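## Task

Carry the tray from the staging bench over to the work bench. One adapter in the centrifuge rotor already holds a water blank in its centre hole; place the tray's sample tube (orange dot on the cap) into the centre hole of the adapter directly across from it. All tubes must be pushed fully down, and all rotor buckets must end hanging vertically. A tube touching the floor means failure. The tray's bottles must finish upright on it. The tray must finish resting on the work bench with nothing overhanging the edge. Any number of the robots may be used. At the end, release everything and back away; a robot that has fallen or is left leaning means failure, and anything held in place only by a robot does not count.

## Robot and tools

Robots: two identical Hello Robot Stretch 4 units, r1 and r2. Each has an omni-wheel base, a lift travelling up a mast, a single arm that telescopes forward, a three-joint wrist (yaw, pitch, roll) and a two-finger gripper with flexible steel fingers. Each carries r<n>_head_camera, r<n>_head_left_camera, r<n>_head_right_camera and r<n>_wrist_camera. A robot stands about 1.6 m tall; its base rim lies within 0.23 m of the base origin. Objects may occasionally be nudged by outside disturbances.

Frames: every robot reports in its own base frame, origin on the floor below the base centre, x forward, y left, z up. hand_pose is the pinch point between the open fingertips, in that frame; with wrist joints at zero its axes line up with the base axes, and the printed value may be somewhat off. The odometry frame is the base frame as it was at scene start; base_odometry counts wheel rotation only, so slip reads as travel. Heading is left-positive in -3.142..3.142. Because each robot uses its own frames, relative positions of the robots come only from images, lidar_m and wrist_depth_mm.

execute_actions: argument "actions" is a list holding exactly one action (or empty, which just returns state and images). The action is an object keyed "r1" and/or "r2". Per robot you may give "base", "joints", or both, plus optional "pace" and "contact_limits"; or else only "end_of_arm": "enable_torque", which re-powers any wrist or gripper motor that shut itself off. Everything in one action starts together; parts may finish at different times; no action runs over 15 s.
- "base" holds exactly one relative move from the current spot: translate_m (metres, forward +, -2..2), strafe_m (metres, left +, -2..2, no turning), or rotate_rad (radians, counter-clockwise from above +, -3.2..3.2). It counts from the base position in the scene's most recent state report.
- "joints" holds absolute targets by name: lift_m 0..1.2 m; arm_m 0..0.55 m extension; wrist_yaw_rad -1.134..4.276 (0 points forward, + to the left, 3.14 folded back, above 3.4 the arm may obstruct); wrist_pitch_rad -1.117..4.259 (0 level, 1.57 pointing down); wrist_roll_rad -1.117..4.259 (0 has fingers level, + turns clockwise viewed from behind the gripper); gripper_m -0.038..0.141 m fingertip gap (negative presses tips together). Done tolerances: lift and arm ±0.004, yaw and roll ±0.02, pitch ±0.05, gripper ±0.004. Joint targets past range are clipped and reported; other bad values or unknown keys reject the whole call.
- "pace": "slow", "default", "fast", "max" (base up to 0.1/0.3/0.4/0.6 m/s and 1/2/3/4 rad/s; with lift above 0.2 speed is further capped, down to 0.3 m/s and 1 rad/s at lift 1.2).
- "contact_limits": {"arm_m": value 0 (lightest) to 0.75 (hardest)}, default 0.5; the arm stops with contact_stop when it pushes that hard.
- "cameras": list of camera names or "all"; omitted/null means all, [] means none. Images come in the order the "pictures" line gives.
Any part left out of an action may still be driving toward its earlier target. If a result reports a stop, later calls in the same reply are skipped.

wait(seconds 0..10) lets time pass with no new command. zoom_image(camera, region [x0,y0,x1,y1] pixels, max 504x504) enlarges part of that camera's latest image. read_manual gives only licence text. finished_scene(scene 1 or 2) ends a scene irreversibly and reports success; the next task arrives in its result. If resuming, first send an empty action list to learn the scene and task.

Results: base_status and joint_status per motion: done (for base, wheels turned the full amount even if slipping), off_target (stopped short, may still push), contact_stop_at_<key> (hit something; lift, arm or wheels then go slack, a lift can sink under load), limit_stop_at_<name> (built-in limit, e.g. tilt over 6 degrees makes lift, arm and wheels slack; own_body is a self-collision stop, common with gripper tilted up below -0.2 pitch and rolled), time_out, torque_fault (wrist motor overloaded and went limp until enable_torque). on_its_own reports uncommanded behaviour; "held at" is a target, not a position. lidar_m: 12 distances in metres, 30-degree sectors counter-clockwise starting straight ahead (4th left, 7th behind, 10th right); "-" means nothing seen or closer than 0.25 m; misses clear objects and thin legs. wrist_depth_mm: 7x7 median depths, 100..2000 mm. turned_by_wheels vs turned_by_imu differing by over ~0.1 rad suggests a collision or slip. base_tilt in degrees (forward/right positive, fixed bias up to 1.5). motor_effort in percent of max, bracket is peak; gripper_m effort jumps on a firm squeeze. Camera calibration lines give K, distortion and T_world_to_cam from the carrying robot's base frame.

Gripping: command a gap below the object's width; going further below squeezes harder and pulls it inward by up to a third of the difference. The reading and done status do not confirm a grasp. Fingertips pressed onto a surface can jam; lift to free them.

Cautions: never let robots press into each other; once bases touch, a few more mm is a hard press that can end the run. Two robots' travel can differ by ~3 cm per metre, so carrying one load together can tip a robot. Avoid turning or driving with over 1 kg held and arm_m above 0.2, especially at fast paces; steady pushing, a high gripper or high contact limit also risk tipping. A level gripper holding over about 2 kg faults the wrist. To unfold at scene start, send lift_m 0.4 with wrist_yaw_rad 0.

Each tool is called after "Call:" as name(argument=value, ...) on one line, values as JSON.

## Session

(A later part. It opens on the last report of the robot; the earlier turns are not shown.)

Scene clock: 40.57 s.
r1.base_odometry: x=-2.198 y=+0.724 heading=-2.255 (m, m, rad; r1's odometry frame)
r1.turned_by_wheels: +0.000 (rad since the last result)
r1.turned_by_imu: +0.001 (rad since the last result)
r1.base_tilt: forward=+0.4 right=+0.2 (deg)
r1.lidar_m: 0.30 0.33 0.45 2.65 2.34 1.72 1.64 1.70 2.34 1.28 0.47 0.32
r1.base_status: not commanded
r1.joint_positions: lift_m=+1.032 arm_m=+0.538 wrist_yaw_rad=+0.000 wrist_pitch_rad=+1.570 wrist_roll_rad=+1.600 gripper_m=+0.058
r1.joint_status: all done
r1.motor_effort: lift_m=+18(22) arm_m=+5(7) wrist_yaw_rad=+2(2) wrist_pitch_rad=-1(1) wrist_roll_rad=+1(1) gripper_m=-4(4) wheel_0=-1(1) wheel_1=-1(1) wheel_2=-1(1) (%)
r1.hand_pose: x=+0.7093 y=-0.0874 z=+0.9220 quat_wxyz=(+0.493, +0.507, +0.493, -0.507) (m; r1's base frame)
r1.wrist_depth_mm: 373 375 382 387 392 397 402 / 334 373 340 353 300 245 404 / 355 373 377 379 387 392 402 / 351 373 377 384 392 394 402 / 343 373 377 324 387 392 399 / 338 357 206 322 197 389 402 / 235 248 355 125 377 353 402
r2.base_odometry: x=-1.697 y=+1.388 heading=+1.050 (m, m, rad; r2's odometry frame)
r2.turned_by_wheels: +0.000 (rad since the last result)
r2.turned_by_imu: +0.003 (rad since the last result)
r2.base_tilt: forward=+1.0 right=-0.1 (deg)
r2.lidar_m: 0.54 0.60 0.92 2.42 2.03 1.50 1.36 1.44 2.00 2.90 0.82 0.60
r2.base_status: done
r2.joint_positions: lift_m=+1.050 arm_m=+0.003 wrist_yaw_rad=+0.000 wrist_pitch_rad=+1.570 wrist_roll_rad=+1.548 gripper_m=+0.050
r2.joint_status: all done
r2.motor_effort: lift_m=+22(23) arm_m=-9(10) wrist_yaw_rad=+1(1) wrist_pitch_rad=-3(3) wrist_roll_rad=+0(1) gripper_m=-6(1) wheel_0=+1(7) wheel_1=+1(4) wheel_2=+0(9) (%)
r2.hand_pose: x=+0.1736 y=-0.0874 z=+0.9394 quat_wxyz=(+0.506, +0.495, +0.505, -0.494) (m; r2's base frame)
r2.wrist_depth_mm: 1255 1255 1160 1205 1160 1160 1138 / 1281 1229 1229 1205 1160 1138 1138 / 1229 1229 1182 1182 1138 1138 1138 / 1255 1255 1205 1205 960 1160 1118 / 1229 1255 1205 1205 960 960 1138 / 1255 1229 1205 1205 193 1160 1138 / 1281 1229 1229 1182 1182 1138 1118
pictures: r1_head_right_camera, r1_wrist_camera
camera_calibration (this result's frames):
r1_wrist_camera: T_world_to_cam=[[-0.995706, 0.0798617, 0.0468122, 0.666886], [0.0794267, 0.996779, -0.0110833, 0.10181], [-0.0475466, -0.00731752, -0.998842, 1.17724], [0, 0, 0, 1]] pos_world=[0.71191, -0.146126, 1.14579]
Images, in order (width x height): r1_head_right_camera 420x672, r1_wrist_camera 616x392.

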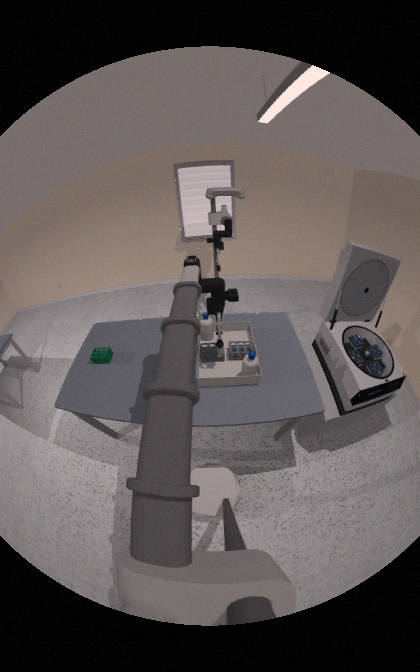

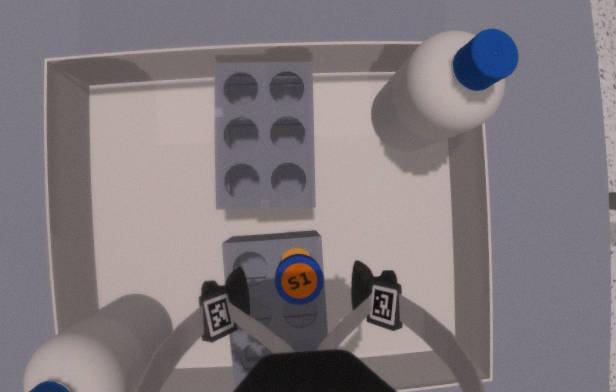

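Call:
execute_actions(actions=[{"r1": {"joints": {"lift_m": 0.984, "arm_m": 0.538, "gripper_m": 0.05}, "pace": "fast"}}], cameras=["r1_wrist_camera"])

Scene clock: 41.60 s.
r1.base_odometry: x=-2.198 y=+0.724 heading=-2.255 (m, m, rad; r1's odometry frame)
r1.turned_by_wheels: +0.000 (rad since the last result)
r1.turned_by_imu: +0.000 (rad since the last result)
r1.base_tilt: forward=+0.4 right=+0.2 (deg)
r1.lidar_m: 0.31 0.33 0.46 2.64 2.36 1.71 1.63 1.70 2.38 1.28 0.48 0.34
r1.base_status: not commanded
r1.joint_positions: lift_m=+0.984 arm_m=+0.538 wrist_yaw_rad=+0.000 wrist_pitch_rad=+1.570 wrist_roll_rad=+1.600 gripper_m=+0.050
r1.joint_status: all done
r1.motor_effort: lift_m=+18(20) arm_m=-1(1) wrist_yaw_rad=+2(0) wrist_pitch_rad=-1(1) wrist_roll_rad=+1(1) gripper_m=-3(5) wheel_0=-1(1) wheel_1=-1(1) wheel_2=-1(1) (%)
r1.hand_pose: x=+0.7093 y=-0.0874 z=+0.8740 quat_wxyz=(+0.493, +0.507, +0.493, -0.507) (m; r1's base frame)
r1.wrist_depth_mm: 281 283 278 276 283 196 - / 307 327 303 330 300 203 353 / 312 327 307 330 338 315 353 / 309 327 325 334 340 324 353 / 304 327 329 301 340 327 351 / 293 324 197 213 198 329 349 / 219 246 300 125 338 286 351
r2.base_odometry: x=-1.697 y=+1.388 heading=+1.050 (m, m, rad; r2's odometry frame)
r2.turned_by_wheels: +0.000 (rad since the last result)
r2.turned_by_imu: +0.000 (rad since the last result)
r2.base_tilt: forward=+1.0 right=-0.2 (deg)
r2.lidar_m: 0.55 0.58 0.93 2.39 2.03 1.47 1.38 1.42 2.00 2.87 0.84 0.61
r2.base_status: not commanded
r2.joint_positions: lift_m=+1.050 arm_m=+0.003 wrist_yaw_rad=+0.000 wrist_pitch_rad=+1.570 wrist_roll_rad=+1.548 gripper_m=+0.050
r2.joint_status: not commanded
r2.motor_effort: lift_m=+22(22) arm_m=-9(9) wrist_yaw_rad=+1(0) wrist_pitch_rad=-4(2) wrist_roll_rad=+0(0) gripper_m=-1(3) wheel_0=+1(1) wheel_1=+1(1) wheel_2=+1(1) (%)
r2.hand_pose: x=+0.1736 y=-0.0874 z=+0.9394 quat_wxyz=(+0.506, +0.495, +0.505, -0.494) (m; r2's base frame)
r2.wrist_depth_mm: 1229 1205 1182 1182 1160 1160 1138 / 1229 1205 1182 1182 1160 1160 1118 / 1205 1255 1205 1182 1182 1160 1138 / 1229 1255 1205 1182 946 1138 1138 / 1229 1229 1205 1205 960 946 1182 / 1255 1229 1205 1182 192 1160 1160 / 1255 1255 1205 1182 1138 1160 1138
pictures: r1_wrist_camera
camera_calibration (this result's frames):
r1_wrist_camera: T_world_to_cam=[[-0.995706, 0.0798619, 0.0468123, 0.669134], [0.0794269, 0.996779, -0.0110833, 0.101277], [-0.0475467, -0.00731752, -0.998842, 1.12928], [0, 0, 0, 1]] pos_world=[0.71191, -0.146126, 1.09777]
Images, in order (width x height): r1_wrist_camera 616x392.

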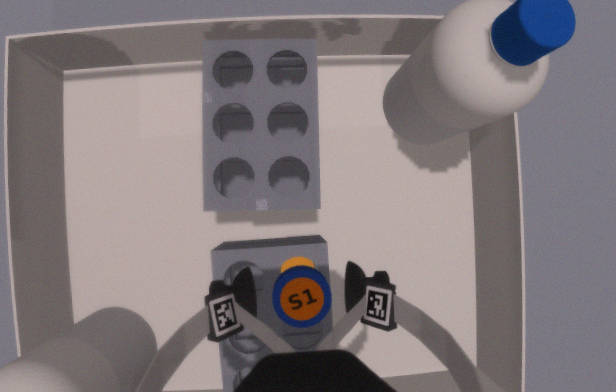

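Cap depth 213, centred. Grip.

Call:
execute_actions(actions=[{"r1": {"joints": {"gripper_m": 0.01}}}], cameras=["r1_wrist_camera", "r1_head_right_camera", "r1_head_camera"])

Scene clock: 42.87 s.
r1.base_odometry: x=-2.198 y=+0.724 heading=-2.255 (m, m, rad; r1's odometry frame)
r1.turned_by_wheels: +0.000 (rad since the last result)
r1.turned_by_imu: +0.000 (rad since the last result)
r1.base_tilt: forward=+0.4 right=+0.2 (deg)
r1.lidar_m: 0.30 0.34 0.47 2.62 2.35 1.72 1.63 1.74 2.33 1.29 0.47 0.31
r1.base_status: not commanded
r1.joint_positions: lift_m=+0.984 arm_m=+0.538 wrist_yaw_rad=+0.000 wrist_pitch_rad=+1.570 wrist_roll_rad=+1.600 gripper_m=+0.010
r1.joint_status: all done
r1.motor_effort: lift_m=+18(18) arm_m=-1(1) wrist_yaw_rad=+1(2) wrist_pitch_rad=-1(0) wrist_roll_rad=+1(1) gripper_m=-13(14) wheel_0=-1(1) wheel_1=-1(1) wheel_2=-1(1) (%)
r1.hand_pose: x=+0.7093 y=-0.0874 z=+0.8740 quat_wxyz=(+0.493, +0.507, +0.493, -0.507) (m; r1's base frame)
r1.wrist_depth_mm: 279 285 278 276 283 196 - / 306 327 303 330 300 202 349 / 312 325 309 329 340 315 351 / 309 327 327 332 342 322 351 / 303 325 327 294 340 327 349 / 294 325 193 205 188 329 351 / 217 236 300 124 340 278 349
r2.base_odometry: x=-1.697 y=+1.388 heading=+1.050 (m, m, rad; r2's odometry frame)
r2.turned_by_wheels: +0.000 (rad since the last result)
r2.turned_by_imu: +0.001 (rad since the last result)
r2.base_tilt: forward=+1.0 right=-0.2 (deg)
r2.lidar_m: 0.55 0.63 0.88 2.41 2.05 1.50 1.38 1.42 2.01 2.86 0.80 0.61
r2.base_status: not commanded
r2.joint_positions: lift_m=+1.050 arm_m=+0.003 wrist_yaw_rad=+0.000 wrist_pitch_rad=+1.570 wrist_roll_rad=+1.548 gripper_m=+0.050
r2.joint_status: not commanded
r2.motor_effort: lift_m=+22(23) arm_m=-9(9) wrist_yaw_rad=+1(2) wrist_pitch_rad=-3(3) wrist_roll_rad=+0(0) gripper_m=-3(1) wheel_0=+1(1) wheel_1=+1(1) wheel_2=+0(1) (%)
r2.hand_pose: x=+0.1736 y=-0.0874 z=+0.9394 quat_wxyz=(+0.506, +0.495, +0.505, -0.494) (m; r2's base frame)
r2.wrist_depth_mm: 1205 1205 1205 1182 1182 1138 1118 / 1205 1205 1205 1205 1160 1138 1160 / 1281 1255 1205 1205 1182 1160 1160 / 1229 1205 1182 1205 946 1182 1118 / 1255 1205 1205 1205 946 960 1138 / 1229 1229 1205 1160 192 1138 1160 / 1255 1229 1205 1229 1182 1160 1160
pictures: r1_head_camera, r1_head_right_camera, r1_wrist_camera
camera_calibration (this result's frames):
r1_wrist_camera: T_world_to_cam=[[-0.995706, 0.0798621, 0.0468121, 0.669134], [0.0794271, 0.996779, -0.0110832, 0.101277], [-0.0475464, -0.00731751, -0.998842, 1.12928], [0, 0, 0, 1]] pos_world=[0.71191, -0.146126, 1.09777]
Images, in order (width x height): r1_head_camera 420x560, r1_head_right_camera 420x672, r1_wrist_camera 616x392.

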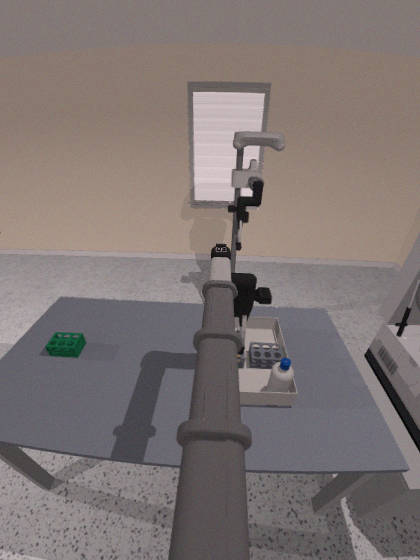

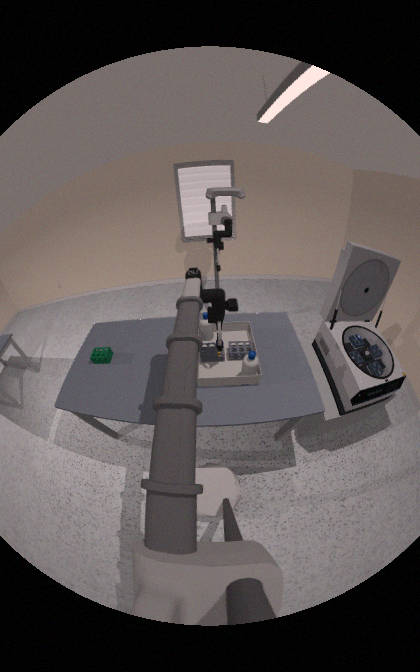

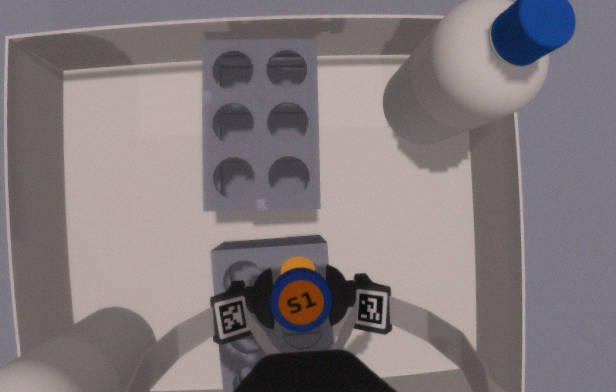

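Call:
zoom_image(camera="r1_head_right_camera", region=[300, 300, 420, 430])

Region (300, 300, 420, 430) of r1_head_right_camera's 420x672 image, scaled by 3.877, with more detail than that image has; it fills the left 465 columns of this view, and the rest is white.

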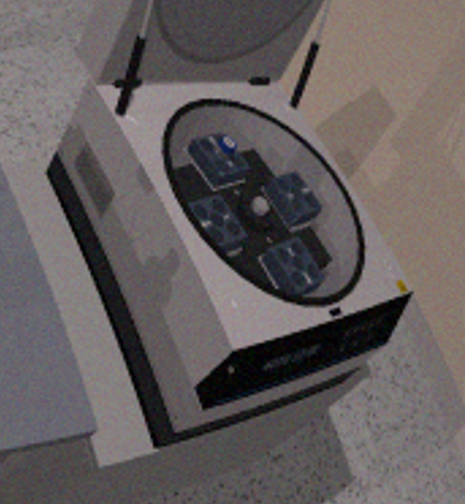

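Call:
execute_actions(actions=[{"r1": {"joints": {"lift_m": 1.14}, "pace": "fast"}}], cameras=["r1_wrist_camera"])

Call:
execute_actions(actions=[{"r1": {"joints": {"lift_m": 1.18, "arm_m": 0.335}, "base": {"strafe_m": -1.0}, "pace": "fast"}}], cameras=["r1_wrist_camera", "r1_head_right_camera"])

Scene clock: 44.90 s.
r1.base_odometry: x=-2.198 y=+0.724 heading=-2.255 (m, m, rad; r1's odometry frame)
r1.turned_by_wheels: +0.000 (rad since the last result)
r1.turned_by_imu: +0.001 (rad since the last result)
r1.base_tilt: forward=+0.4 right=+0.1 (deg)
r1.lidar_m: 0.32 0.33 0.44 2.60 2.37 1.72 1.62 1.71 2.33 1.28 0.47 0.32
r1.base_status: not commanded
r1.joint_positions: lift_m=+1.140 arm_m=+0.538 wrist_yaw_rad=+0.000 wrist_pitch_rad=+1.570 wrist_roll_rad=+1.600 gripper_m=+0.010
r1.joint_status: all done
r1.motor_effort: lift_m=+24(26) arm_m=-1(1) wrist_yaw_rad=+3(0) wrist_pitch_rad=+1(0) wrist_roll_rad=+1(1) gripper_m=-11(14) wheel_0=-1(1) wheel_1=-1(1) wheel_2=-1(1) (%)
r1.hand_pose: x=+0.7093 y=-0.0874 z=+1.0295 quat_wxyz=(+0.493, +0.507, +0.493, -0.507) (m; r1's base frame)
r1.wrist_depth_mm: 477 488 492 496 504 512 1336 / 477 484 488 492 436 512 1336 / 477 480 484 492 394 512 1336 / 477 480 488 492 496 508 960 / 477 480 484 484 500 508 1098 / 477 364 193 205 188 512 1336 / 473 301 452 125 500 508 512
r2.base_odometry: x=-1.697 y=+1.388 heading=+1.050 (m, m, rad; r2's odometry frame)
r2.turned_by_wheels: +0.000 (rad since the last result)
r2.turned_by_imu: +0.001 (rad since the last result)
r2.base_tilt: forward=+1.0 right=-0.1 (deg)
r2.lidar_m: 0.54 0.59 0.95 2.39 2.04 1.48 1.38 1.46 2.03 2.90 0.83 0.60
r2.base_status: not commanded
r2.joint_positions: lift_m=+1.050 arm_m=+0.003 wrist_yaw_rad=+0.000 wrist_pitch_rad=+1.570 wrist_roll_rad=+1.548 gripper_m=+0.050
r2.joint_status: not commanded
r2.motor_effort: lift_m=+22(23) arm_m=-9(9) wrist_yaw_rad=+1(1) wrist_pitch_rad=-3(4) wrist_roll_rad=-1(0) gripper_m=-1(2) wheel_0=+1(1) wheel_1=+1(1) wheel_2=+0(0) (%)
r2.hand_pose: x=+0.1736 y=-0.0874 z=+0.9394 quat_wxyz=(+0.506, +0.495, +0.505, -0.494) (m; r2's base frame)
r2.wrist_depth_mm: 1205 1229 1205 1205 1160 1138 1118 / 1255 1229 1205 1205 1182 1182 1138 / 1255 1229 1205 1182 1182 1160 1138 / 1229 1205 1229 1205 946 1138 1160 / 1255 1205 1182 1182 960 976 1138 / 1229 1281 1205 1205 193 1182 1160 / 1229 1229 1205 1182 1182 1138 1138
pictures: r1_wrist_camera
camera_calibration (this result's frames):
r1_wrist_camera: T_world_to_cam=[[-0.995706, 0.0798619, 0.0468123, 0.661852], [0.0794268, 0.996779, -0.0110833, 0.103001], [-0.0475467, -0.00731752, -0.998842, 1.28464], [0, 0, 0, 1]] pos_world=[0.71191, -0.146126, 1.25331]
Images, in order (width x height): r1_wrist_camera 616x392.

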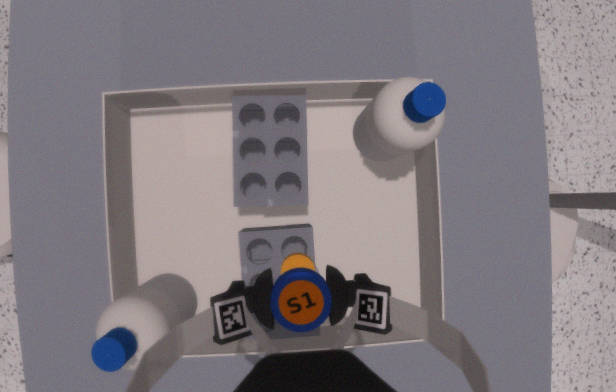

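Scene clock: 49.37 s.
r1.base_odometry: x=-2.973 y=+1.356 heading=-2.254 (m, m, rad; r1's odometry frame)
r1.turned_by_wheels: +0.000 (rad since the last result)
r1.turned_by_imu: +0.003 (rad since the last result)
r1.base_tilt: forward=+0.4 right=+0.0 (deg)
r1.lidar_m: 0.30 0.32 0.51 1.34 2.35 1.69 1.66 1.69 1.67 1.58 0.43 0.32
r1.base_status: done
r1.joint_positions: lift_m=+1.180 arm_m=+0.336 wrist_yaw_rad=+0.000 wrist_pitch_rad=+1.570 wrist_roll_rad=+1.600 gripper_m=+0.010
r1.joint_status: all done
r1.motor_effort: lift_m=+24(27) arm_m=-5(6) wrist_yaw_rad=+0(0) wrist_pitch_rad=-1(1) wrist_roll_rad=+1(1) gripper_m=-13(12) wheel_0=+1(7) wheel_1=+1(7) wheel_2=+0(1) (%)
r1.hand_pose: x=+0.5069 y=-0.0874 z=+1.0695 quat_wxyz=(+0.493, +0.507, +0.492, -0.507) (m; r1's base frame)
r1.wrist_depth_mm: 1281 1281 891 917 1366 1397 1430 / 473 480 530 492 1366 1397 1397 / 473 539 554 549 1366 1366 1366 / 525 539 544 580 1118 1118 1366 / 508 525 544 535 1118 1138 1397 / 492 539 193 205 187 1366 1397 / 469 492 535 125 580 1366 1397
r2.base_odometry: x=-1.697 y=+1.388 heading=+1.050 (m, m, rad; r2's odometry frame)
r2.turned_by_wheels: +0.000 (rad since the last result)
r2.turned_by_imu: +0.002 (rad since the last result)
r2.base_tilt: forward=+1.0 right=-0.2 (deg)
r2.lidar_m: 0.55 0.58 0.95 2.41 2.05 1.45 1.40 1.41 2.06 2.87 0.78 0.57
r2.base_status: not commanded
r2.joint_positions: lift_m=+1.050 arm_m=+0.003 wrist_yaw_rad=+0.000 wrist_pitch_rad=+1.570 wrist_roll_rad=+1.548 gripper_m=+0.050
r2.joint_status: not commanded
r2.motor_effort: lift_m=+22(22) arm_m=-9(9) wrist_yaw_rad=+1(2) wrist_pitch_rad=-2(2) wrist_roll_rad=+0(0) gripper_m=-2(1) wheel_0=+1(1) wheel_1=+1(1) wheel_2=+1(1) (%)
r2.hand_pose: x=+0.1736 y=-0.0874 z=+0.9394 quat_wxyz=(+0.506, +0.495, +0.505, -0.494) (m; r2's base frame)
r2.wrist_depth_mm: 1229 1205 1205 1182 1160 1118 1138 / 1229 1229 1205 1160 1138 1160 1118 / 1229 1205 1205 1205 1182 1160 1138 / 1205 1182 1182 1205 946 1138 1160 / 1281 1255 1205 1182 946 960 1138 / 1229 1229 1205 1182 192 1182 1138 / 1255 1205 1205 1205 1182 1182 1160
pictures: r1_head_right_camera, r1_wrist_camera
camera_calibration (this result's frames):
r1_wrist_camera: T_world_to_cam=[[-0.995667, 0.0801734, 0.0471189, 0.458185], [0.0797354, 0.996754, -0.0111077, 0.119384], [-0.0478565, -0.0073025, -0.998828, 1.31514], [0, 0, 0, 1]] pos_world=[0.509619, -0.146127, 1.29333]
Images, in order (width x height): r1_head_right_camera 420x672, r1_wrist_camera 616x392.

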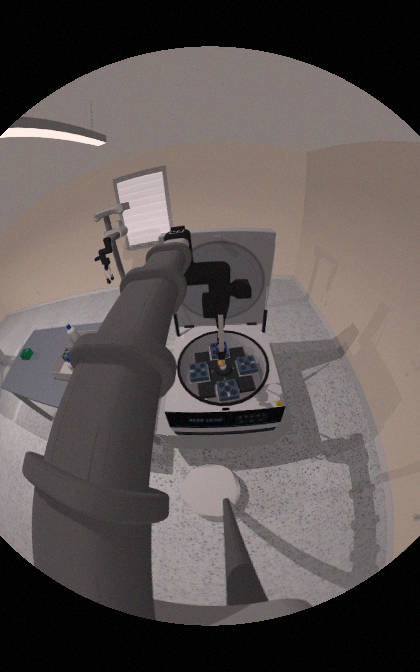

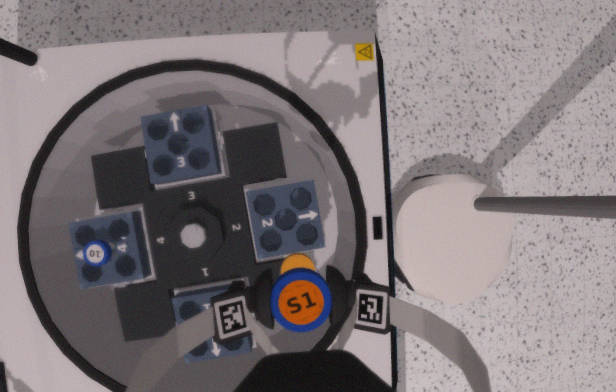

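Call:
zoom_image(camera="r1_wrist_camera", region=[220, 160, 380, 340])

Region (220, 160, 380, 340) of r1_wrist_camera's 616x392 image, scaled by 2.800.

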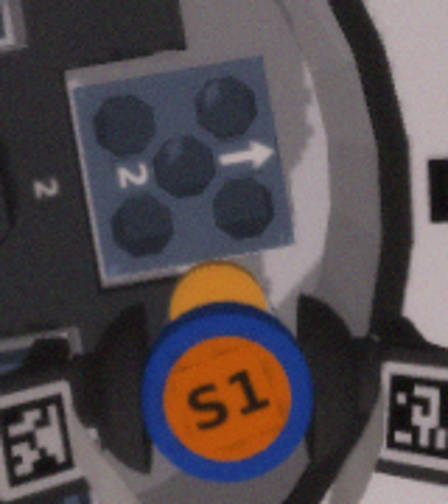

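Call:
execute_actions(actions=[{"r1": {"joints": {"lift_m": 1.03, "arm_m": 0.343}, "base": {"strafe_m": -0.024}, "pace": "fast"}}], cameras=["r1_wrist_camera"])

Call:
zoom_image(camera="r1_wrist_camera", region=[210, 170, 390, 350])

Scene clock: 51.13 s.
r1.base_odometry: x=-2.992 y=+1.371 heading=-2.254 (m, m, rad; r1's odometry frame)
r1.turned_by_wheels: +0.000 (rad since the last result)
r1.turned_by_imu: +0.001 (rad since the last result)
r1.base_tilt: forward=+0.4 right=+0.3 (deg)
r1.lidar_m: 0.30 0.32 0.54 1.32 2.34 1.74 1.64 1.72 1.62 1.54 0.41 0.32
r1.base_status: done
r1.joint_positions: lift_m=+1.030 arm_m=+0.342 wrist_yaw_rad=+0.000 wrist_pitch_rad=+1.570 wrist_roll_rad=+1.600 gripper_m=+0.010
r1.joint_status: all done
r1.motor_effort: lift_m=+19(22) arm_m=+5(5) wrist_yaw_rad=+2(3) wrist_pitch_rad=-1(1) wrist_roll_rad=+0(1) gripper_m=-15(13) wheel_0=+0(8) wheel_1=+0(7) wheel_2=+0(0) (%)
r1.hand_pose: x=+0.5132 y=-0.0874 z=+0.9199 quat_wxyz=(+0.493, +0.507, +0.492, -0.507) (m; r1's base frame)
r1.wrist_depth_mm: 325 330 338 338 345 1229 1229 / 351 389 421 340 345 1205 1229 / 410 370 399 415 345 1205 1205 / 389 389 397 410 345 976 1205 / 370 387 394 377 343 976 1205 / 362 392 193 204 187 991 1229 / 407 389 370 125 342 1205 1229
r2.base_odometry: x=-1.697 y=+1.388 heading=+1.050 (m, m, rad; r2's odometry frame)
r2.turned_by_wheels: +0.000 (rad since the last result)
r2.turned_by_imu: +0.001 (rad since the last result)
r2.base_tilt: forward=+1.0 right=-0.1 (deg)
r2.lidar_m: 0.54 0.58 0.91 2.40 2.04 1.50 1.39 1.47 2.03 2.90 0.83 0.59
r2.base_status: not commanded
r2.joint_positions: lift_m=+1.050 arm_m=+0.003 wrist_yaw_rad=+0.000 wrist_pitch_rad=+1.570 wrist_roll_rad=+1.548 gripper_m=+0.050
r2.joint_status: not commanded
r2.motor_effort: lift_m=+22(23) arm_m=-9(9) wrist_yaw_rad=+0(1) wrist_pitch_rad=-2(2) wrist_roll_rad=+0(0) gripper_m=-2(2) wheel_0=+1(1) wheel_1=+1(1) wheel_2=+1(1) (%)
r2.hand_pose: x=+0.1736 y=-0.0874 z=+0.9394 quat_wxyz=(+0.506, +0.495, +0.505, -0.494) (m; r2's base frame)
r2.wrist_depth_mm: 1255 1229 1205 1205 1205 1160 1138 / 1255 1229 1229 1160 1138 1160 1138 / 1229 1229 1229 1205 1160 1138 1118 / 1229 1229 1205 1205 946 1160 1138 / 1255 1229 1229 1182 960 931 1138 / 1281 1229 1205 1182 193 1160 1160 / 1229 1229 1205 1182 1160 1182 1138
pictures: r1_wrist_camera
camera_calibration (this result's frames):
r1_wrist_camera: T_world_to_cam=[[-0.995673, 0.0801254, 0.0470608, 0.471512], [0.0796879, 0.996758, -0.011103, 0.117244], [-0.0477978, -0.00730481, -0.99883, 1.166], [0, 0, 0, 1]] pos_world=[0.515861, -0.146127, 1.14375]
Images, in order (width x height): r1_wrist_camera 616x392.

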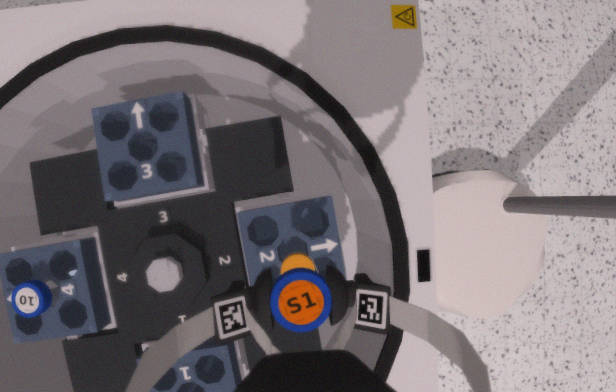

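Region (210, 170, 390, 350) of r1_wrist_camera's 616x392 image, scaled by 2.800.

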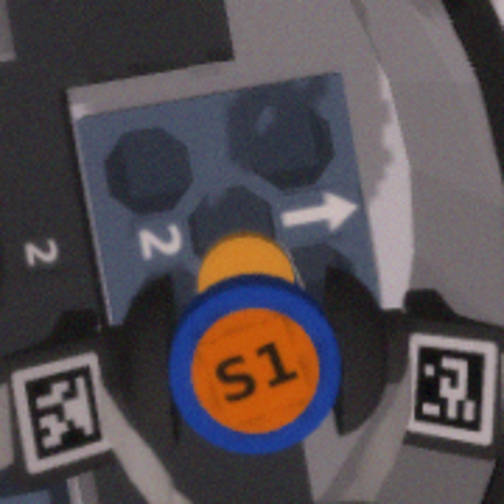

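Call:
execute_actions(actions=[{"r1": {"joints": {"lift_m": 0.985, "arm_m": 0.345}, "base": {"strafe_m": -0.003}}}], cameras=["r1_wrist_camera"])

Call:
zoom_image(camera="r1_wrist_camera", region=[210, 170, 390, 350])

Scene clock: 52.80 s.
r1.base_odometry: x=-2.994 y=+1.373 heading=-2.255 (m, m, rad; r1's odometry frame)
r1.turned_by_wheels: +0.000 (rad since the last result)
r1.turned_by_imu: +0.001 (rad since the last result)
r1.base_tilt: forward=+0.4 right=+0.1 (deg)
r1.lidar_m: 0.28 0.33 0.52 1.34 2.36 1.72 1.64 1.69 1.62 1.56 0.46 0.30
r1.base_status: done
r1.joint_positions: lift_m=+0.985 arm_m=+0.344 wrist_yaw_rad=+0.000 wrist_pitch_rad=+1.570 wrist_roll_rad=+1.600 gripper_m=+0.010
r1.joint_status: all done
r1.motor_effort: lift_m=+18(19) arm_m=+5(5) wrist_yaw_rad=+0(0) wrist_pitch_rad=-1(0) wrist_roll_rad=+0(0) gripper_m=-14(14) wheel_0=+1(4) wheel_1=+0(3) wheel_2=+0(0) (%)
r1.hand_pose: x=+0.5152 y=-0.0874 z=+0.8750 quat_wxyz=(+0.493, +0.507, +0.492, -0.507) (m; r1's base frame)
r1.wrist_depth_mm: 282 301 291 296 300 1160 1182 / 340 357 413 309 298 1138 1160 / 377 324 351 402 298 1160 1160 / 343 345 353 362 298 931 1182 / 343 343 349 329 332 917 1182 / 322 329 193 205 189 917 1138 / 336 342 343 125 298 1138 1160
r2.base_odometry: x=-1.697 y=+1.388 heading=+1.050 (m, m, rad; r2's odometry frame)
r2.turned_by_wheels: +0.000 (rad since the last result)
r2.turned_by_imu: +0.001 (rad since the last result)
r2.base_tilt: forward=+0.9 right=-0.2 (deg)
r2.lidar_m: 0.55 0.60 0.95 2.40 2.02 1.47 1.39 1.42 2.01 2.86 0.80 0.58
r2.base_status: not commanded
r2.joint_positions: lift_m=+1.050 arm_m=+0.003 wrist_yaw_rad=+0.000 wrist_pitch_rad=+1.570 wrist_roll_rad=+1.548 gripper_m=+0.050
r2.joint_status: not commanded
r2.motor_effort: lift_m=+23(23) arm_m=-9(9) wrist_yaw_rad=+0(2) wrist_pitch_rad=-3(3) wrist_roll_rad=+0(0) gripper_m=-2(1) wheel_0=+1(1) wheel_1=+1(1) wheel_2=+1(1) (%)
r2.hand_pose: x=+0.1736 y=-0.0874 z=+0.9394 quat_wxyz=(+0.506, +0.495, +0.505, -0.494) (m; r2's base frame)
r2.wrist_depth_mm: 1229 1229 1205 1182 1160 1138 1138 / 1229 1255 1182 1205 1138 1160 1160 / 1229 1205 1205 1182 1160 1138 1160 / 1255 1229 1205 1182 976 1160 1118 / 1255 1205 1182 1182 960 960 1118 / 1229 1205 1182 1182 191 1138 1138 / 1255 1229 1229 1205 1205 1182 1138
pictures: r1_wrist_camera
camera_calibration (this result's frames):
r1_wrist_camera: T_world_to_cam=[[-0.995673, 0.0801249, 0.0470608, 0.475584], [0.0796874, 0.996758, -0.011103, 0.116589], [-0.0477978, -0.00730484, -0.99883, 1.12121], [0, 0, 0, 1]] pos_world=[0.517827, -0.146127, 1.09881]
Images, in order (width x height): r1_wrist_camera 616x392.

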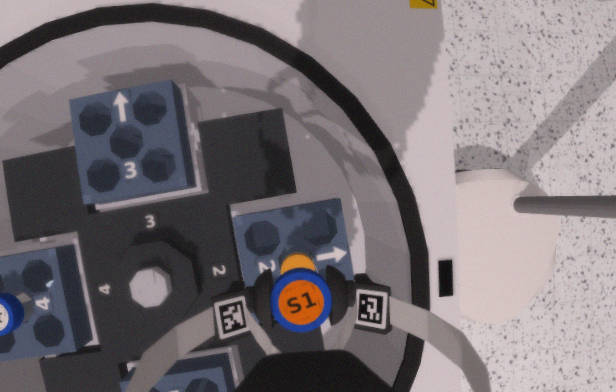

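Region (210, 170, 390, 350) of r1_wrist_camera's 616x392 image, scaled by 2.800.

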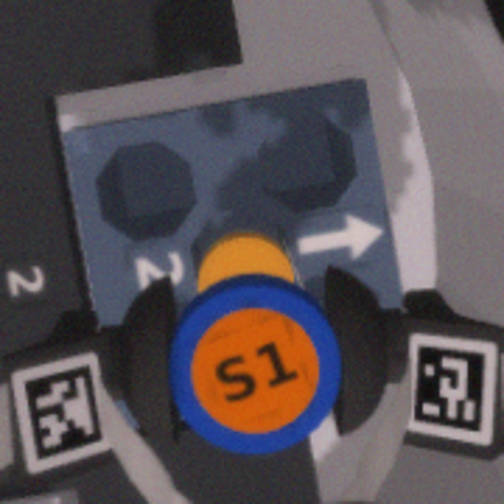

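Call:
execute_actions(actions=[{"r1": {"joints": {"lift_m": 0.903}, "pace": "slow"}}], cameras=["r1_wrist_camera"])

Scene clock: 54.53 s.
r1.base_odometry: x=-2.994 y=+1.373 heading=-2.255 (m, m, rad; r1's odometry frame)
r1.turned_by_wheels: +0.000 (rad since the last result)
r1.turned_by_imu: +0.001 (rad since the last result)
r1.base_tilt: forward=+0.5 right=+0.2 (deg)
r1.lidar_m: 0.30 0.30 0.55 1.30 2.37 1.73 1.64 1.72 1.61 1.57 0.44 0.30
r1.base_status: not commanded
r1.joint_positions: lift_m=+0.903 arm_m=+0.344 wrist_yaw_rad=+0.000 wrist_pitch_rad=+1.570 wrist_roll_rad=+1.600 gripper_m=+0.010
r1.joint_status: all done
r1.motor_effort: lift_m=+18(17) arm_m=+5(5) wrist_yaw_rad=+0(2) wrist_pitch_rad=+1(1) wrist_roll_rad=+1(0) gripper_m=-14(13) wheel_0=+1(1) wheel_1=-1(1) wheel_2=+0(0) (%)
r1.hand_pose: x=+0.5152 y=-0.0874 z=+0.7930 quat_wxyz=(+0.493, +0.507, +0.492, -0.507) (m; r1's base frame)
r1.wrist_depth_mm: 279 294 289 216 215 218 1098 / 238 250 362 282 215 218 1098 / 237 252 270 384 233 217 1098 / 253 266 270 276 278 217 854 / 262 265 268 247 293 216 854 / 262 246 193 205 188 216 1078 / 262 244 268 125 286 216 1078
r2.base_odometry: x=-1.697 y=+1.388 heading=+1.050 (m, m, rad; r2's odometry frame)
r2.turned_by_wheels: +0.000 (rad since the last result)
r2.turned_by_imu: +0.001 (rad since the last result)
r2.base_tilt: forward=+0.9 right=-0.1 (deg)
r2.lidar_m: 0.54 0.56 0.94 2.39 2.04 1.48 1.37 1.42 2.04 2.87 0.85 0.57
r2.base_status: not commanded
r2.joint_positions: lift_m=+1.050 arm_m=+0.003 wrist_yaw_rad=+0.000 wrist_pitch_rad=+1.570 wrist_roll_rad=+1.548 gripper_m=+0.050
r2.joint_status: not commanded
r2.motor_effort: lift_m=+22(22) arm_m=-9(9) wrist_yaw_rad=+0(2) wrist_pitch_rad=-2(4) wrist_roll_rad=+0(0) gripper_m=+0(4) wheel_0=+1(1) wheel_1=+1(1) wheel_2=+1(1) (%)
r2.hand_pose: x=+0.1736 y=-0.0874 z=+0.9394 quat_wxyz=(+0.506, +0.495, +0.505, -0.494) (m; r2's base frame)
r2.wrist_depth_mm: 1281 1229 1182 1205 1160 1160 1160 / 1255 1255 1205 1182 1182 1160 1160 / 1229 1229 1205 1160 1205 1182 1138 / 1229 1255 1205 1205 960 1160 1138 / 1255 1229 1205 1229 960 946 1118 / 1255 1255 1205 1205 192 1160 1138 / 1281 1255 1229 1205 1182 1182 1138
pictures: r1_wrist_camera
camera_calibration (this result's frames):
r1_wrist_camera: T_world_to_cam=[[-0.995673, 0.0801249, 0.0470606, 0.479444], [0.0796874, 0.996758, -0.011103, 0.115678], [-0.0477977, -0.00730484, -0.99883, 1.03931], [0, 0, 0, 1]] pos_world=[0.517828, -0.146127, 1.01682]
Images, in order (width x height): r1_wrist_camera 616x392.

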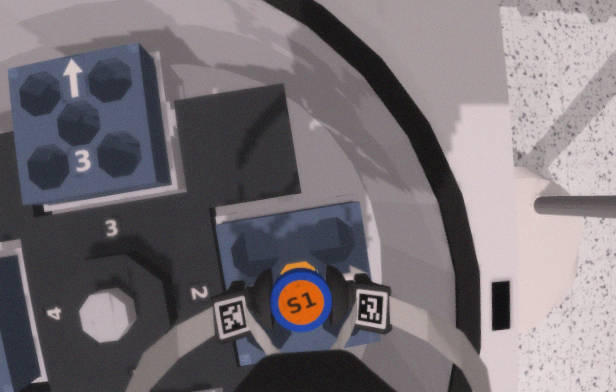

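Call:
execute_actions(actions=[{"r1": {"joints": {"lift_m": 0.901, "gripper_m": 0.05}, "pace": "slow"}}], cameras=["r1_wrist_camera"])

Scene clock: 56.37 s.
r1.base_odometry: x=-2.994 y=+1.373 heading=-2.255 (m, m, rad; r1's odometry frame)
r1.turned_by_wheels: +0.000 (rad since the last result)
r1.turned_by_imu: +0.001 (rad since the last result)
r1.base_tilt: forward=+0.4 right=+0.2 (deg)
r1.lidar_m: 0.30 0.32 0.55 1.32 2.36 1.72 1.64 1.71 1.63 1.55 0.47 0.33
r1.base_status: not commanded
r1.joint_positions: lift_m=+0.901 arm_m=+0.344 wrist_yaw_rad=+0.000 wrist_pitch_rad=+1.570 wrist_roll_rad=+1.600 gripper_m=+0.050
r1.joint_status: all done
r1.motor_effort: lift_m=+18(19) arm_m=+5(5) wrist_yaw_rad=+1(1) wrist_pitch_rad=-1(0) wrist_roll_rad=+0(1) gripper_m=-2(12) wheel_0=+1(1) wheel_1=-1(1) wheel_2=+0(0) (%)
r1.hand_pose: x=+0.5152 y=-0.0874 z=+0.7910 quat_wxyz=(+0.493, +0.507, +0.492, -0.507) (m; r1's base frame)
r1.wrist_depth_mm: 279 294 290 216 213 216 1078 / 238 248 364 283 213 216 1060 / 236 251 270 373 234 215 1078 / 253 265 270 274 277 215 854 / 262 263 268 246 296 216 854 / 259 244 195 215 196 215 960 / 262 244 267 124 287 215 1078
r2.base_odometry: x=-1.697 y=+1.388 heading=+1.050 (m, m, rad; r2's odometry frame)
r2.turned_by_wheels: +0.000 (rad since the last result)
r2.turned_by_imu: +0.001 (rad since the last result)
r2.base_tilt: forward=+1.0 right=-0.1 (deg)
r2.lidar_m: 0.55 0.58 0.93 2.39 2.02 1.49 1.37 1.42 2.02 2.91 0.83 0.57
r2.base_status: not commanded
r2.joint_positions: lift_m=+1.050 arm_m=+0.003 wrist_yaw_rad=+0.000 wrist_pitch_rad=+1.570 wrist_roll_rad=+1.548 gripper_m=+0.050
r2.joint_status: not commanded
r2.motor_effort: lift_m=+22(23) arm_m=-9(9) wrist_yaw_rad=+1(1) wrist_pitch_rad=-3(2) wrist_roll_rad=-1(1) gripper_m=-2(5) wheel_0=+0(1) wheel_1=+1(1) wheel_2=+1(0) (%)
r2.hand_pose: x=+0.1736 y=-0.0874 z=+0.9394 quat_wxyz=(+0.506, +0.495, +0.505, -0.494) (m; r2's base frame)
r2.wrist_depth_mm: 1255 1205 1229 1182 1160 1160 1118 / 1229 1205 1160 1182 1182 1160 1118 / 1229 1255 1205 1205 1182 1160 1160 / 1229 1229 1205 1205 946 1138 1160 / 1229 1229 1182 1160 960 960 1118 / 1229 1229 1229 1182 193 1160 1118 / 1255 1205 1182 1205 1160 1138 1118
pictures: r1_wrist_camera
camera_calibration (this result's frames):
r1_wrist_camera: T_world_to_cam=[[-0.995675, 0.0801249, 0.0470305, 0.479573], [0.0796877, 0.996758, -0.0111006, 0.115653], [-0.0477675, -0.00730484, -0.998832, 1.03728], [0, 0, 0, 1]] pos_world=[0.517831, -0.146127, 1.0148]
Images, in order (width x height): r1_wrist_camera 616x392.

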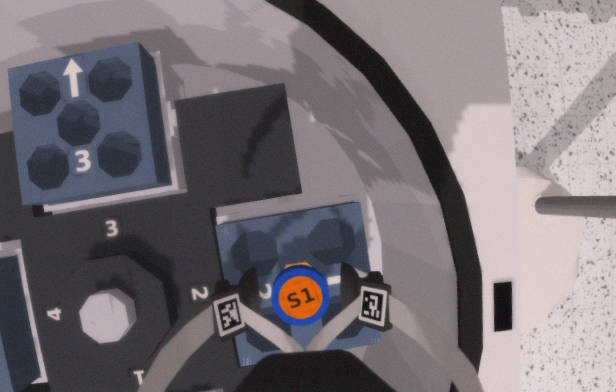

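Call:
execute_actions(actions=[{"r1": {"joints": {"lift_m": 0.98}, "pace": "fast"}}], cameras=["r1_wrist_camera", "r1_head_right_camera", "r1_head_left_camera"])

Scene clock: 57.57 s.
r1.base_odometry: x=-2.994 y=+1.373 heading=-2.255 (m, m, rad; r1's odometry frame)
r1.turned_by_wheels: +0.000 (rad since the last result)
r1.turned_by_imu: +0.000 (rad since the last result)
r1.base_tilt: forward=+0.4 right=+0.2 (deg)
r1.lidar_m: 0.29 0.33 0.51 1.34 2.36 1.70 1.64 1.72 1.62 1.55 0.44 0.33
r1.base_status: not commanded
r1.joint_positions: lift_m=+0.980 arm_m=+0.344 wrist_yaw_rad=+0.000 wrist_pitch_rad=+1.570 wrist_roll_rad=+1.600 gripper_m=+0.050
r1.joint_status: all done
r1.motor_effort: lift_m=+24(24) arm_m=+5(5) wrist_yaw_rad=+1(2) wrist_pitch_rad=-1(2) wrist_roll_rad=+1(0) gripper_m=-4(3) wheel_0=+1(1) wheel_1=+0(0) wheel_2=+0(0) (%)
r1.hand_pose: x=+0.5152 y=-0.0874 z=+0.8695 quat_wxyz=(+0.493, +0.507, +0.492, -0.507) (m; r1's base frame)
r1.wrist_depth_mm: 279 300 290 290 291 1138 1182 / 334 347 410 307 293 1138 1160 / 364 317 347 402 294 1160 1138 / 338 342 345 355 294 917 1138 / 340 340 345 324 324 931 1182 / 319 325 197 324 197 917 1160 / 325 340 343 125 296 1138 1182
r2.base_odometry: x=-1.697 y=+1.388 heading=+1.050 (m, m, rad; r2's odometry frame)
r2.turned_by_wheels: +0.000 (rad since the last result)
r2.turned_by_imu: +0.001 (rad since the last result)
r2.base_tilt: forward=+0.9 right=-0.2 (deg)
r2.lidar_m: 0.56 0.58 0.94 2.41 2.03 1.47 1.38 1.45 1.99 2.90 0.79 0.60
r2.base_status: not commanded
r2.joint_positions: lift_m=+1.050 arm_m=+0.003 wrist_yaw_rad=+0.000 wrist_pitch_rad=+1.570 wrist_roll_rad=+1.548 gripper_m=+0.050
r2.joint_status: not commanded
r2.motor_effort: lift_m=+22(22) arm_m=-9(9) wrist_yaw_rad=+0(1) wrist_pitch_rad=-1(5) wrist_roll_rad=+0(0) gripper_m=-1(2) wheel_0=+1(1) wheel_1=+1(1) wheel_2=+1(1) (%)
r2.hand_pose: x=+0.1736 y=-0.0874 z=+0.9394 quat_wxyz=(+0.506, +0.495, +0.505, -0.494) (m; r2's base frame)
r2.wrist_depth_mm: 1229 1229 1182 1205 1160 1138 1118 / 1255 1229 1205 1205 1160 1138 1118 / 1255 1205 1205 1160 1182 1160 1138 / 1229 1255 1205 1182 960 1160 1160 / 1229 1229 1205 1182 946 960 1160 / 1255 1229 1205 1205 193 1138 1138 / 1255 1255 1229 1160 1160 1160 1118
pictures: r1_head_left_camera, r1_head_right_camera, r1_wrist_camera
camera_calibration (this result's frames):
r1_wrist_camera: T_world_to_cam=[[-0.995675, 0.0801251, 0.0470305, 0.475882], [0.0796879, 0.996758, -0.0111006, 0.116525], [-0.0477675, -0.00730483, -0.998832, 1.11573], [0, 0, 0, 1]] pos_world=[0.517834, -0.146127, 1.09334]
Images, in order (width x height): r1_head_left_camera 420x672, r1_head_right_camera 420x672, r1_wrist_camera 616x392.

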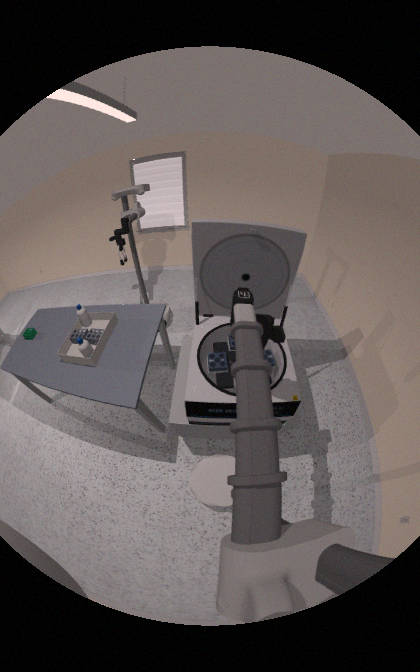

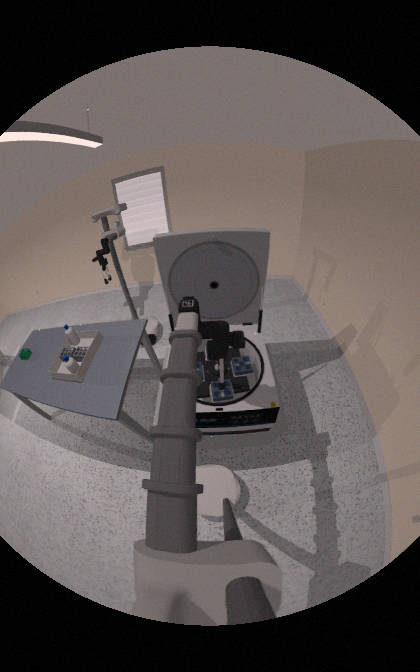

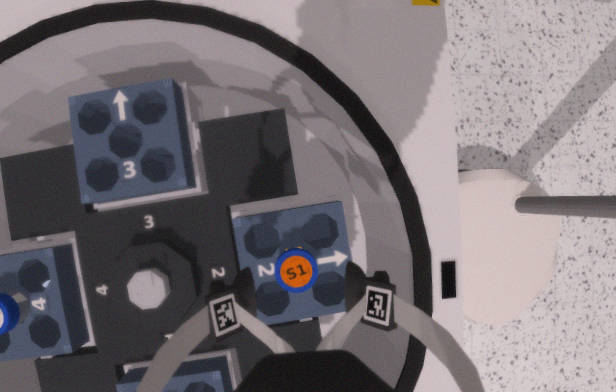

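Call:
execute_actions(actions=[{"r1": {"joints": {"lift_m": 1.02, "arm_m": 0.05}, "base": {"translate_m": -0.2}, "pace": "fast"}}], cameras=["r1_head_camera", "r1_head_right_camera", "r1_head_left_camera", "r2_head_camera"])

Scene clock: 59.53 s.
r1.base_odometry: x=-2.868 y=+1.528 heading=-2.255 (m, m, rad; r1's odometry frame)
r1.turned_by_wheels: +0.000 (rad since the last result)
r1.turned_by_imu: +0.001 (rad since the last result)
r1.base_tilt: forward=+0.4 right=+0.1 (deg)
r1.lidar_m: 0.51 0.50 0.73 3.70 2.08 1.51 1.45 1.49 1.63 1.55 1.63 0.52
r1.base_status: done
r1.joint_positions: lift_m=+1.020 arm_m=+0.051 wrist_yaw_rad=+0.000 wrist_pitch_rad=+1.570 wrist_roll_rad=+1.600 gripper_m=+0.050
r1.joint_status: all done
r1.motor_effort: lift_m=+23(27) arm_m=-5(6) wrist_yaw_rad=-1(0) wrist_pitch_rad=-1(0) wrist_roll_rad=+0(1) gripper_m=-4(3) wheel_0=+1(4) wheel_1=+1(5) wheel_2=-1(9) (%)
r1.hand_pose: x=+0.2220 y=-0.0874 z=+0.9095 quat_wxyz=(+0.493, +0.507, +0.492, -0.507) (m; r1's base frame)
r1.wrist_depth_mm: 569 1138 1160 1160 1182 1182 1229 / 488 741 1160 1138 1182 1205 1205 / 488 741 1160 1160 1160 1182 1205 / 480 732 1160 1138 960 1205 1229 / 477 707 1138 931 946 1182 1205 / 462 691 198 1138 198 1182 1205 / 455 574 1138 125 1160 1229 1182
r2.base_odometry: x=-1.697 y=+1.388 heading=+1.050 (m, m, rad; r2's odometry frame)
r2.turned_by_wheels: +0.000 (rad since the last result)
r2.turned_by_imu: +0.001 (rad since the last result)
r2.base_tilt: forward=+0.9 right=-0.1 (deg)
r2.lidar_m: 0.57 0.60 0.93 2.39 2.01 1.49 1.39 1.43 2.02 2.87 0.83 0.58
r2.base_status: not commanded
r2.joint_positions: lift_m=+1.050 arm_m=+0.003 wrist_yaw_rad=+0.000 wrist_pitch_rad=+1.570 wrist_roll_rad=+1.548 gripper_m=+0.050
r2.joint_status: not commanded
r2.motor_effort: lift_m=+23(22) arm_m=-9(9) wrist_yaw_rad=+2(1) wrist_pitch_rad=-2(3) wrist_roll_rad=+0(0) gripper_m=+0(2) wheel_0=+0(1) wheel_1=+1(1) wheel_2=+1(1) (%)
r2.hand_pose: x=+0.1736 y=-0.0874 z=+0.9394 quat_wxyz=(+0.506, +0.495, +0.505, -0.494) (m; r2's base frame)
r2.wrist_depth_mm: 1255 1229 1182 1182 1160 1138 1160 / 1255 1229 1229 1182 1160 1160 1118 / 1255 1205 1205 1205 1160 1160 1160 / 1229 1229 1229 1205 960 1138 1138 / 1255 1255 1205 1205 960 960 1160 / 1281 1229 1229 1182 192 1160 1138 / 1255 1229 1205 1160 1182 1138 1138
pictures: r1_head_camera, r1_head_left_camera, r1_head_right_camera, r2_head_camera
Images, in order (width x height): r1_head_camera 420x560, r1_head_left_camera 420x672, r1_head_right_camera 420x672, r2_head_camera 420x560.

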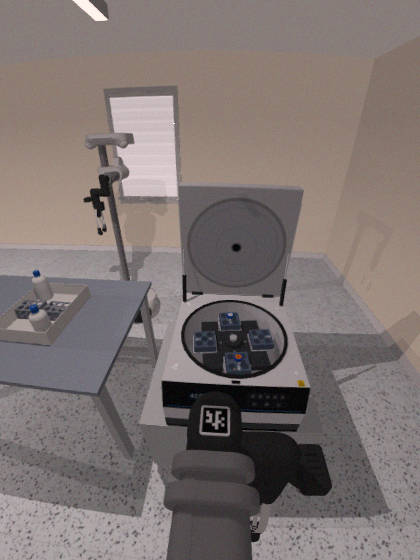

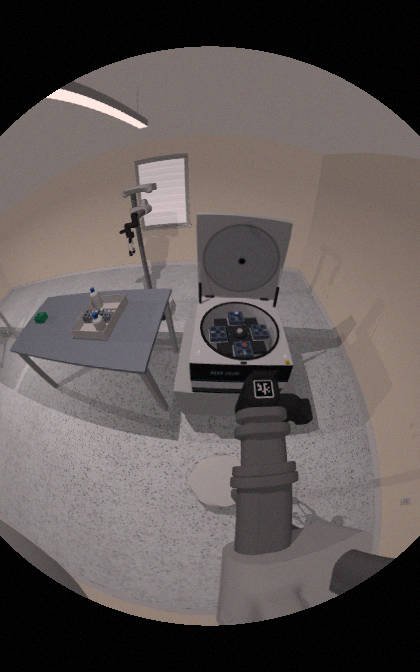

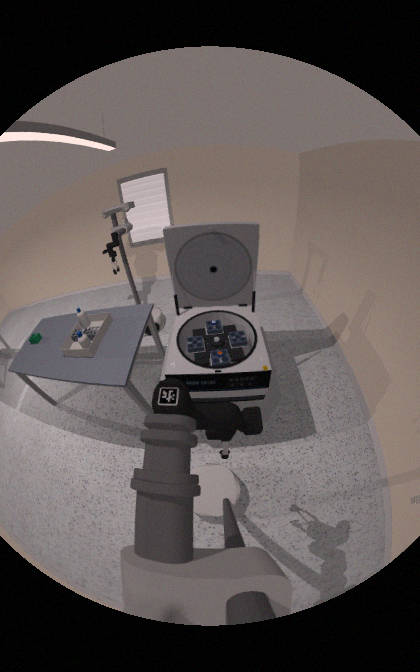

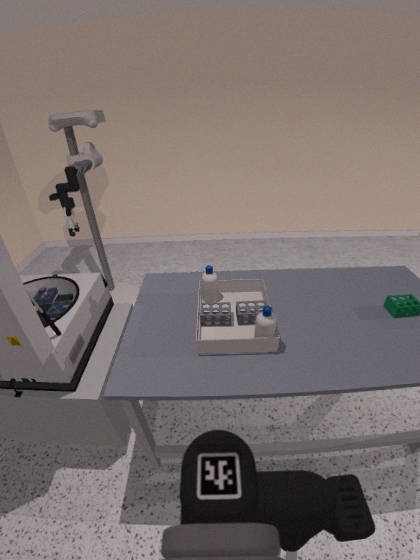

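Call:
zoom_image(camera="r1_head_camera", region=[175, 290, 295, 390])

Region (175, 290, 295, 390) of r1_head_camera's 420x560 image, scaled by 4.200, with more detail than that image has.

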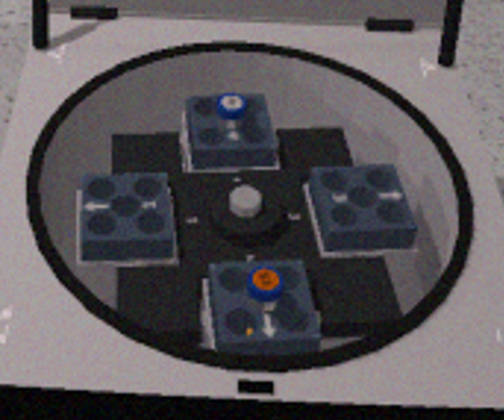

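The sample tube sits at the same height as the blank, the buckets are level, and the tray is fully on the bench with both bottles upright.

Call:
finished_scene(scene=2)

The scene is finished: the task was done.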